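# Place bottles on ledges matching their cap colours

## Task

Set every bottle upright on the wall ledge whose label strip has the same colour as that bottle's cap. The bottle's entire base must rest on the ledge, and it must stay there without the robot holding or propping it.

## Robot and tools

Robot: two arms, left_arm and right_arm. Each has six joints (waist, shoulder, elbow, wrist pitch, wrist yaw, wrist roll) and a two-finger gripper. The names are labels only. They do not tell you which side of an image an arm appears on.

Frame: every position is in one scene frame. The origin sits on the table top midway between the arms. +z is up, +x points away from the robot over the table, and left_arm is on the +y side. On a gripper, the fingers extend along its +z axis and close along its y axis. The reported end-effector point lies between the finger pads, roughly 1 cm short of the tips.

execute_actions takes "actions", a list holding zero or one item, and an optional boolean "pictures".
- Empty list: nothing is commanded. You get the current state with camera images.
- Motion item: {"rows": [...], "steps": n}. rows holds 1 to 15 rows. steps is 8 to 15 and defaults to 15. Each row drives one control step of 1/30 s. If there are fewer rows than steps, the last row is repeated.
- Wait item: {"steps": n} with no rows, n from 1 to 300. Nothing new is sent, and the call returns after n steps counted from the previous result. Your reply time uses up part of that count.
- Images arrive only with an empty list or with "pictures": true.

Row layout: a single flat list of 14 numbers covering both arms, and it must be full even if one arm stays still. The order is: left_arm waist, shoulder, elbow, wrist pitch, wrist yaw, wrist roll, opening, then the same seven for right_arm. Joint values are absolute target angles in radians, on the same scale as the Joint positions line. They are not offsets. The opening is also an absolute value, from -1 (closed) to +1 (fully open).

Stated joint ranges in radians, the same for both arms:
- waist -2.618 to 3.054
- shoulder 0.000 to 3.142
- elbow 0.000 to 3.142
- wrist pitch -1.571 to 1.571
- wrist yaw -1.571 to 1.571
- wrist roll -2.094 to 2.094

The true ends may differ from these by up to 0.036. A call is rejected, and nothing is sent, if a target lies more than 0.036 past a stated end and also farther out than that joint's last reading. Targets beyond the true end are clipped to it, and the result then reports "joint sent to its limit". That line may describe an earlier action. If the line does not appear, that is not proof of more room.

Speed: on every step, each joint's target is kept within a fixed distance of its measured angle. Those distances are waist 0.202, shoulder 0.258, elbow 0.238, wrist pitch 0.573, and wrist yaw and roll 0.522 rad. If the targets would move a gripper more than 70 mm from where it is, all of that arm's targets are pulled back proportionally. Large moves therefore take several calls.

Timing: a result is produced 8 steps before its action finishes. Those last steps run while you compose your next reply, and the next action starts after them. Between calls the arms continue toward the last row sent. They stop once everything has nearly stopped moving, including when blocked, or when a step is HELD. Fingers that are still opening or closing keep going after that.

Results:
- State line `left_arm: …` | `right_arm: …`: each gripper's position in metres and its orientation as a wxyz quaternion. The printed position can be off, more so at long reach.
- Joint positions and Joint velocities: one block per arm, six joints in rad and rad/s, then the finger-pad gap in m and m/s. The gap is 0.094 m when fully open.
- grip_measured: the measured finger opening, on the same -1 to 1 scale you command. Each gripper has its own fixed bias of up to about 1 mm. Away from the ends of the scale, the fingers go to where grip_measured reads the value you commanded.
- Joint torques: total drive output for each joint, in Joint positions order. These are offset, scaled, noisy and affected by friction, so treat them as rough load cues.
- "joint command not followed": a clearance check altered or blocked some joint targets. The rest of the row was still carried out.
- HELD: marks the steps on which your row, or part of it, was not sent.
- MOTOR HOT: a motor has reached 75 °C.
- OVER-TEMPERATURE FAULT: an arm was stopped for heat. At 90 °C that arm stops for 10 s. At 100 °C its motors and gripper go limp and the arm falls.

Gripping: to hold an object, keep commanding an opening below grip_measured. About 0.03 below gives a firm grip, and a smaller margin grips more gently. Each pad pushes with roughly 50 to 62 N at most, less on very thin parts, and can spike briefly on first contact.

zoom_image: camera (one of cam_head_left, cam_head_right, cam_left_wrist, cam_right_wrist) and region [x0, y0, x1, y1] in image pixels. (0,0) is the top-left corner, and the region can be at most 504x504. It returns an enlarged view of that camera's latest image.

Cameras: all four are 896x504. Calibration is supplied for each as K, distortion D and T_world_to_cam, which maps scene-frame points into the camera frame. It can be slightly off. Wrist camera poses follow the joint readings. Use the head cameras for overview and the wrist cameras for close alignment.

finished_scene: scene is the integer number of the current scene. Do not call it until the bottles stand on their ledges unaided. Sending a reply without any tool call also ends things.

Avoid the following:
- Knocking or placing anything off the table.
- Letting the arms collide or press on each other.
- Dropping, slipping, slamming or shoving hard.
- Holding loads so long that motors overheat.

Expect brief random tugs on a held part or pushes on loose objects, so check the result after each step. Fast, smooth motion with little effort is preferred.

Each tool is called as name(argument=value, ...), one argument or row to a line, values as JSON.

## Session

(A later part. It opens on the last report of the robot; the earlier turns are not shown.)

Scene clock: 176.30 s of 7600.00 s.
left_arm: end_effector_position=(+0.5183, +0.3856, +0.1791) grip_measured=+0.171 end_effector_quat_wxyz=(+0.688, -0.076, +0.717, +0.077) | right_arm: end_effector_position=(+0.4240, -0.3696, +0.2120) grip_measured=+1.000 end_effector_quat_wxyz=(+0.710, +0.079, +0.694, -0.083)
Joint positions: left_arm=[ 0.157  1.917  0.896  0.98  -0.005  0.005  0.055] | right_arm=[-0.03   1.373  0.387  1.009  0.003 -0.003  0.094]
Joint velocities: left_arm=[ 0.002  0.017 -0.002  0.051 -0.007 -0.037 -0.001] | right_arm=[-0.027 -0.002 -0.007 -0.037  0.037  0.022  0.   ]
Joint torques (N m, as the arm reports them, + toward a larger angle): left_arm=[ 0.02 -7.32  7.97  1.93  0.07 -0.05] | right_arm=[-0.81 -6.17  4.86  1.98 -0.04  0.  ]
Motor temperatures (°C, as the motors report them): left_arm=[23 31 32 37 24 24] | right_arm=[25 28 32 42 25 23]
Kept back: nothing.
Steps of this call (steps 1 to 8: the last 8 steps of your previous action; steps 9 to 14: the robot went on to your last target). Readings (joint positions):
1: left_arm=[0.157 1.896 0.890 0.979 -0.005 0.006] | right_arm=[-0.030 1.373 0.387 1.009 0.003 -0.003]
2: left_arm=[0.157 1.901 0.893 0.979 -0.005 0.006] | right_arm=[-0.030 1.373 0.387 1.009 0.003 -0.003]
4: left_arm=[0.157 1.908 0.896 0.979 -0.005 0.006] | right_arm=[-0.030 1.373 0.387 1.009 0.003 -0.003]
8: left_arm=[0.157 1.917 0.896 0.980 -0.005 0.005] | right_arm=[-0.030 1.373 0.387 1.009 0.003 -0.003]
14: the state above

execute_actions(
  actions=[
    {"rows": [[0.158,1.92,0.938,1.017,0,0,0.135, -0.04,1.35,0.368,1.012,0,0,1],[0.158,1.922,0.938,1.017,0,0,0.135, -0.04,1.35,0.368,1.012,0,0,1],[0.158,1.924,0.938,1.017,0,0,0.135, -0.04,1.35,0.368,1.012,0,0,1],[0.158,1.926,0.938,1.017,0,0,0.135, -0.04,1.35,0.368,1.012,0,0,1],[0.158,1.928,0.938,1.017,0,0,0.135, -0.04,1.35,0.368,1.012,0,0,1],[0.158,1.93,0.938,1.017,0,0,0.135, -0.04,1.35,0.368,1.012,0,0,1],[0.158,1.932,0.938,1.017,0,0,0.135, -0.04,1.35,0.368,1.012,0,0,1],[0.158,1.933,0.938,1.017,0,0,0.135, -0.04,1.35,0.368,1.012,0,0,1]], "steps": 9},
  ],
)

execute_actions(
  actions=[
    {"steps": 14},
  ],
)

Scene clock: 176.70 s of 7600.00 s.
left_arm: end_effector_position=(+0.5183, +0.3856, +0.1791) grip_measured=+0.171 end_effector_quat_wxyz=(+0.688, -0.076, +0.717, +0.077) | right_arm: end_effector_position=(+0.4240, -0.3696, +0.2120) grip_measured=+1.000 end_effector_quat_wxyz=(+0.710, +0.079, +0.694, -0.083)
Joint positions: left_arm=[ 0.157  1.917  0.896  0.98  -0.005  0.005  0.055] | right_arm=[-0.03   1.373  0.387  1.009  0.003 -0.003  0.094]
Joint velocities: left_arm=[-0.007  0.002 -0.007  0.007 -0.081 -0.007  0.   ] | right_arm=[ 0.012 -0.017 -0.017 -0.007  0.007  0.022  0.   ]
Joint torques (N m, as the arm reports them, + toward a larger angle): left_arm=[ 0.02 -7.18  7.99  1.93  0.07 -0.05] | right_arm=[-0.79 -6.22  4.92  1.99 -0.05 -0.02]
Motor temperatures (°C, as the motors report them): left_arm=[23 31 32 37 24 24] | right_arm=[25 28 32 42 25 23]
Steps of this call (steps 1 to 11: the robot went on to your last target; step 12: the first step of this action). Readings (joint positions):
12: the state above

Scene clock: 177.17 s of 7600.00 s.
left_arm: end_effector_position=(+0.5183, +0.3856, +0.1791) grip_measured=+0.171 end_effector_quat_wxyz=(+0.688, -0.076, +0.717, +0.077) | right_arm: end_effector_position=(+0.4240, -0.3696, +0.2120) grip_measured=+1.000 end_effector_quat_wxyz=(+0.710, +0.079, +0.694, -0.083)
Joint positions: left_arm=[ 0.157  1.917  0.896  0.98  -0.005  0.005  0.055] | right_arm=[-0.03   1.373  0.387  1.009  0.003 -0.003  0.094]
Joint velocities: left_arm=[-0.012  0.007 -0.007  0.007 -0.051  0.007 -0.   ] | right_arm=[-0.007 -0.002 -0.012 -0.095  0.125 -0.022  0.   ]
Joint torques (N m, as the arm reports them, + toward a larger angle): left_arm=[ 0.02 -6.24  7.97  1.93  0.08 -0.05] | right_arm=[-0.81 -6.23  4.87  1.99 -0.04 -0.01]
Motor temperatures (°C, as the motors report them): left_arm=[23 31 32 37 24 24] | right_arm=[25 28 32 42 25 23]
Kept back: nothing.
Steps of this call (steps 1 to 8: the last 8 steps of your previous action; steps 9 to 14: the robot went on to your last target). Readings (joint positions):
1: left_arm=[0.157 1.917 0.896 0.980 -0.005 0.005] | right_arm=[-0.030 1.373 0.387 1.009 0.003 -0.003]
2: left_arm=[0.157 1.917 0.896 0.980 -0.005 0.005] | right_arm=[-0.030 1.373 0.387 1.009 0.003 -0.003]
4: left_arm=[0.157 1.917 0.896 0.980 -0.005 0.005] | right_arm=[-0.030 1.373 0.387 1.009 0.003 -0.003]
8: left_arm=[0.157 1.917 0.896 0.980 -0.005 0.005] | right_arm=[-0.030 1.373 0.387 1.009 0.003 -0.003]
14: the state above

execute_actions(
  actions=[
    {"rows": [[0.158,1.929,0.935,1.012,0,0,0.135, -0.04,1.35,0.368,1.012,0,0,1],[0.158,1.925,0.932,1.007,0,0,0.14, -0.04,1.35,0.368,1.012,0,0,1],[0.158,1.921,0.929,1.002,0,0,0.148, -0.04,1.35,0.368,1.012,0,0,1],[0.158,1.918,0.927,0.998,0,0,0.157, -0.04,1.35,0.368,1.012,0,0,1],[0.158,1.916,0.926,0.996,0,0,0.166, -0.04,1.35,0.368,1.012,0,0,1],[0.158,1.915,0.925,0.995,0,0,0.176, -0.04,1.35,0.368,1.012,0,0,1],[0.158,1.915,0.925,0.995,0,0,0.2, -0.04,1.35,0.368,1.012,0,0,1],[0.158,1.915,0.925,0.995,0,0,0.25, -0.04,1.35,0.368,1.012,0,0,1],[0.158,1.915,0.925,0.995,0,0,0.33, -0.04,1.35,0.368,1.012,0,0,1],[0.158,1.915,0.925,0.995,0,0,0.44, -0.04,1.35,0.368,1.012,0,0,1],[0.158,1.915,0.925,0.995,0,0,0.56, -0.04,1.35,0.368,1.012,0,0,1],[0.158,1.915,0.925,0.995,0,0,0.7, -0.04,1.35,0.368,1.012,0,0,1],[0.158,1.91,0.915,0.995,0,0,0.85, -0.04,1.35,0.368,1.012,0,0,1],[0.158,1.9,0.902,0.995,0,0,0.95, -0.04,1.35,0.368,1.012,0,0,1],[0.158,1.89,0.89,0.995,0,0,1, -0.04,1.35,0.368,1.012,0,0,1]], "steps": 15},
  ],
)

execute_actions(
  actions=[
    {"rows": [[0.158,1.878,0.878,0.995,0,0,1, -0.04,1.35,0.368,1.012,0,0,1],[0.158,1.864,0.862,0.995,0,0,1, -0.04,1.35,0.368,1.012,0,0,1],[0.158,1.848,0.844,0.995,0,0,1, -0.04,1.35,0.368,1.012,0,0,1],[0.158,1.83,0.824,0.995,0,0,1, -0.04,1.35,0.368,1.012,0,0,1],[0.158,1.81,0.802,0.995,0,0,1, -0.04,1.35,0.368,1.012,0,0,1],[0.158,1.789,0.779,0.995,0,0,1, -0.04,1.35,0.368,1.012,0,0,1],[0.158,1.768,0.756,0.995,0,0,1, -0.04,1.35,0.368,1.012,0,0,1],[0.158,1.747,0.733,0.995,0,0,1, -0.04,1.35,0.368,1.012,0,0,1],[0.158,1.726,0.71,0.995,0,0,1, -0.04,1.35,0.368,1.012,0,0,1],[0.158,1.705,0.688,0.995,0,0,1, -0.04,1.35,0.368,1.012,0,0,1],[0.158,1.684,0.666,0.995,0,0,1, -0.04,1.35,0.368,1.012,0,0,1],[0.158,1.663,0.644,0.995,0,0,1, -0.04,1.35,0.368,1.012,0,0,1],[0.158,1.642,0.622,0.995,0,0,1, -0.04,1.35,0.368,1.012,0,0,1],[0.158,1.621,0.601,0.995,0,0,1, -0.04,1.35,0.368,1.012,0,0,1],[0.158,1.6,0.58,0.995,0,0,1, -0.04,1.35,0.368,1.012,0,0,1]], "steps": 15},
  ],
)

execute_actions(
  actions=[
    {"rows": [[0.158,1.579,0.56,0.995,0,0,1, -0.04,1.35,0.368,1.012,0,0,1],[0.158,1.558,0.542,0.995,0,0,1, -0.04,1.35,0.368,1.012,0,0,1],[0.158,1.538,0.525,0.995,0,0,1, -0.04,1.35,0.368,1.012,0,0,1],[0.158,1.519,0.51,0.995,0,0,1, -0.04,1.35,0.368,1.012,0,0,1],[0.158,1.501,0.496,0.995,0,0,1, -0.04,1.35,0.368,1.012,0,0,1],[0.158,1.485,0.484,0.995,0,0,1, -0.04,1.35,0.368,1.012,0,0,1],[0.158,1.471,0.474,0.995,0,0,1, -0.04,1.35,0.368,1.012,0,0,1],[0.158,1.46,0.466,0.995,0,0,1, -0.04,1.35,0.368,1.012,0,0,1],[0.158,1.452,0.461,0.995,0,0,1, -0.04,1.35,0.368,1.012,0,0,1],[0.158,1.448,0.458,0.995,0,0,1, -0.04,1.35,0.368,1.012,0,0,1]], "steps": 10},
  ],
)

execute_actions(
  actions=[
    {"steps": 14},
  ],
  pictures=true,
)

Scene clock: 179.20 s of 7600.00 s.
left_arm: end_effector_position=(+0.5183, +0.3856, +0.1791) grip_measured=+0.195 end_effector_quat_wxyz=(+0.688, -0.076, +0.717, +0.077) | right_arm: end_effector_position=(+0.4240, -0.3696, +0.2120) grip_measured=+1.000 end_effector_quat_wxyz=(+0.710, +0.079, +0.694, -0.083)
Joint positions: left_arm=[ 0.157  1.917  0.896  0.98  -0.005  0.005  0.056] | right_arm=[-0.03   1.373  0.387  1.009  0.003 -0.003  0.094]
Joint velocities: left_arm=[ 0.002 -0.007 -0.007 -0.007  0.007 -0.095  0.009] | right_arm=[-0.002  0.002 -0.012  0.066  0.007 -0.051  0.   ]
Joint torques (N m, as the arm reports them, + toward a larger angle): left_arm=[ 0.03 -7.53  7.06  1.73  0.07 -0.04] | right_arm=[-0.81 -6.25  4.88  1.99 -0.05 -0.01]
Motor temperatures (°C, as the motors report them): left_arm=[23 31 32 37 24 24] | right_arm=[25 28 32 42 25 23]
Steps of this call (steps 1 to 15: the robot went on to your last target; steps 16 to 54: nothing new was sent; steps 55 to 61: the first 7 steps of this action). Readings (joint positions):
55: left_arm=[0.157 1.917 0.896 0.980 -0.005 0.005] | right_arm=[-0.030 1.373 0.387 1.009 0.003 -0.003]
56: left_arm=[0.157 1.917 0.896 0.980 -0.005 0.005] | right_arm=[-0.030 1.373 0.387 1.009 0.003 -0.003]
58: left_arm=[0.157 1.917 0.896 0.980 -0.005 0.005] | right_arm=[-0.030 1.373 0.387 1.009 0.003 -0.003]
61: the state above

Scene clock: 179.70 s of 7600.00 s.
left_arm: end_effector_position=(+0.4969, +0.3810, +0.1814) grip_measured=+1.000 end_effector_quat_wxyz=(+0.685, -0.077, +0.721, +0.077) | right_arm: end_effector_position=(+0.4240, -0.3696, +0.2120) grip_measured=+1.000 end_effector_quat_wxyz=(+0.710, +0.079, +0.694, -0.083)
Joint positions: left_arm=[ 0.157  1.837  0.807  0.98  -0.005  0.005  0.094] | right_arm=[-0.03   1.373  0.387  1.009  0.003 -0.003  0.094]
Joint velocities: left_arm=[-0.017 -0.628 -0.637  0.007  0.037  0.007  0.   ] | right_arm=[ 0.027  0.017  0.027  0.081 -0.081  0.022  0.   ]
Joint torques (N m, as the arm reports them, + toward a larger angle): left_arm=[ 0.   -9.18  4.27  1.75  0.07 -0.05] | right_arm=[-0.81 -6.2   4.92  1.99 -0.05 -0.01]
Motor temperatures (°C, as the motors report them): left_arm=[23 31 32 37 24 24] | right_arm=[25 28 32 42 25 23]
Steps of this call (steps 1 to 8: the last 8 steps of your previous action; steps 9 to 15: the first 7 steps of this action). Readings (joint positions):
9: left_arm=[0.157 1.917 0.896 0.980 -0.005 0.005] | right_arm=[-0.030 1.373 0.387 1.009 0.003 -0.003]
10: left_arm=[0.157 1.915 0.893 0.980 -0.005 0.005] | right_arm=[-0.030 1.373 0.387 1.009 0.003 -0.003]
12: left_arm=[0.157 1.894 0.869 0.980 -0.005 0.005] | right_arm=[-0.030 1.373 0.387 1.009 0.003 -0.003]
15: the state above

Scene clock: 180.03 s of 7600.00 s.
left_arm: end_effector_position=(+0.4414, +0.3690, +0.1890) grip_measured=+1.000 end_effector_quat_wxyz=(+0.684, -0.077, +0.722, +0.077) | right_arm: end_effector_position=(+0.4240, -0.3696, +0.2120) grip_measured=+1.000 end_effector_quat_wxyz=(+0.710, +0.079, +0.694, -0.083)
Joint positions: left_arm=[ 0.157  1.622  0.588  0.98  -0.005  0.005  0.094] | right_arm=[-0.03   1.373  0.387  1.009  0.003 -0.003  0.094]
Joint velocities: left_arm=[ 0.012 -0.603 -0.603 -0.066  0.022 -0.022  0.   ] | right_arm=[-0.002 -0.017  0.017 -0.007  0.007 -0.051  0.   ]
Joint torques (N m, as the arm reports them, + toward a larger angle): left_arm=[ 0.02 -7.02  4.32  1.74  0.07 -0.05] | right_arm=[-0.83 -6.21  4.89  1.98 -0.05  0.  ]
Motor temperatures (°C, as the motors report them): left_arm=[23 31 32 37 24 24] | right_arm=[25 28 32 42 25 23]
Steps of this call (steps 1 to 8: the last 8 steps of your previous action; steps 9 to 10: the first 2 steps of this action). Readings (joint positions):
9: left_arm=[0.157 1.642 0.608 0.980 -0.005 0.005] | right_arm=[-0.030 1.373 0.387 1.009 0.003 -0.003]
10: the state above

Scene clock: 180.50 s of 7600.00 s.
left_arm: end_effector_position=(+0.4095, +0.3621, +0.2021) grip_measured=+1.000 end_effector_quat_wxyz=(+0.695, -0.076, +0.711, +0.078) | right_arm: end_effector_position=(+0.4240, -0.3696, +0.2120) grip_measured=+1.000 end_effector_quat_wxyz=(+0.710, +0.079, +0.694, -0.083)
Joint positions: left_arm=[ 0.157  1.475  0.473  0.98  -0.005  0.005  0.094] | right_arm=[-0.03   1.373  0.387  1.009  0.003 -0.003  0.094]
Joint velocities: left_arm=[ 0.002 -0.002  0.017 -0.007 -0.051  0.007  0.   ] | right_arm=[-0.017  0.002 -0.002 -0.007 -0.022 -0.022  0.   ]
Joint torques (N m, as the arm reports them, + toward a larger angle): left_arm=[ 0.02 -5.79  4.16  1.73  0.07 -0.05] | right_arm=[-0.79 -6.27  4.87  1.99 -0.04  0.  ]
Motor temperatures (°C, as the motors report them): left_arm=[23 31 32 37 24 24] | right_arm=[25 28 32 42 25 23]
Kept back: nothing.
Steps of this call (steps 1 to 8: the last 8 steps of your previous action; steps 9 to 14: the robot went on to your last target). Readings (joint positions):
1: left_arm=[0.157 1.601 0.568 0.980 -0.005 0.005] | right_arm=[-0.030 1.373 0.387 1.009 0.003 -0.003]
2: left_arm=[0.157 1.581 0.550 0.980 -0.005 0.005] | right_arm=[-0.030 1.373 0.387 1.009 0.003 -0.003]
4: left_arm=[0.157 1.543 0.518 0.980 -0.005 0.005] | right_arm=[-0.030 1.373 0.387 1.009 0.003 -0.003]
8: left_arm=[0.157 1.486 0.479 0.980 -0.005 0.005] | right_arm=[-0.030 1.373 0.387 1.009 0.003 -0.003]
14: the state above
camera_calibration (this result's frames):
cam_left_wrist: T_world_to_cam=[[0.21368, -0.962154, 0.169119, 0.223882], [-0.55204, -0.261753, -0.791667, 0.501723], [0.805973, 0.0758032, -0.587079, -0.153925], [0, 0, 0, 1]] pos_world=[0.353192, 0.358404, 0.268969]
cam_right_wrist: T_world_to_cam=[[-0.219473, -0.972892, -0.0728876, -0.254783], [-0.584773, 0.190983, -0.788394, 0.520824], [0.780943, -0.130409, -0.610837, -0.12956], [0, 0, 0, 1]] pos_world=[0.349825, -0.364241, 0.312904]

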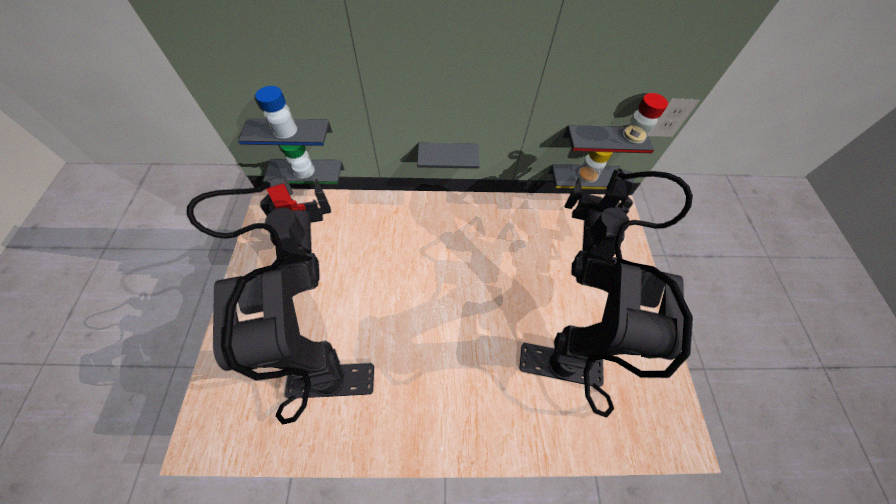

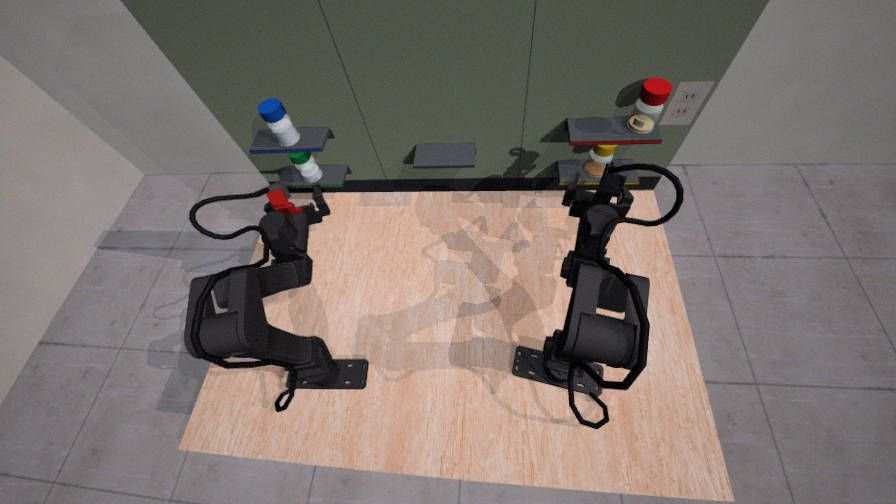

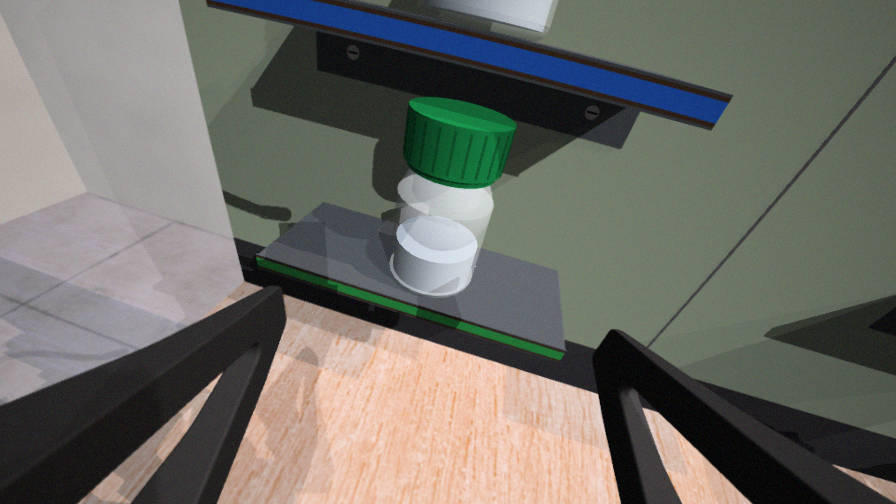

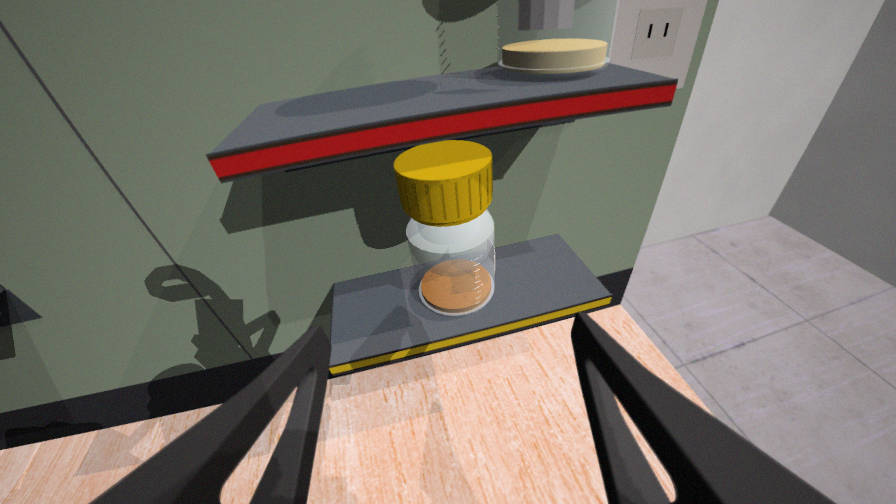

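All placed. Check red's margin.

zoom_image(
  camera="cam_head_right",
  region=[550, 70, 710, 160],
)

Region (550, 70, 710, 160) of cam_head_right's 896x504 image, scaled by 3.150, with more detail than that image has; it fills the top 284 rows of this view, and the rest is white.

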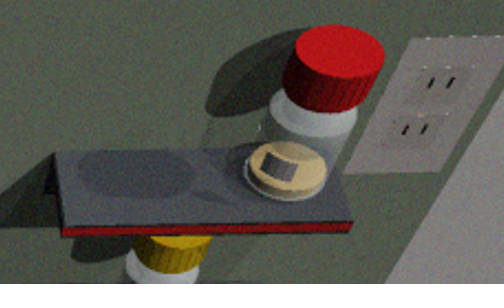

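finished_scene(
  scene=2,
)

The scene is finished: the task was done.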